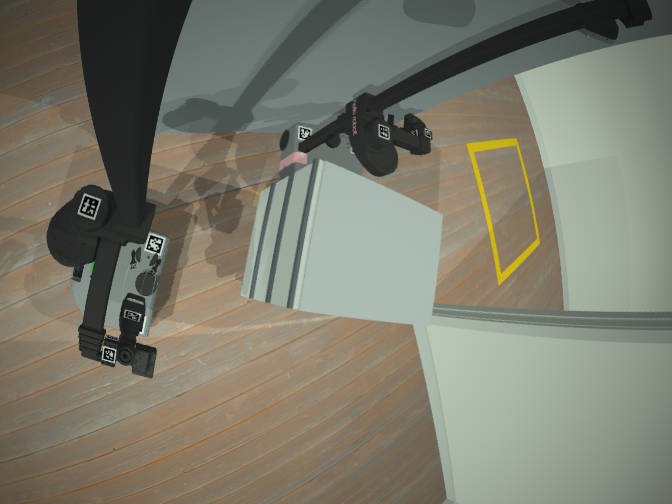

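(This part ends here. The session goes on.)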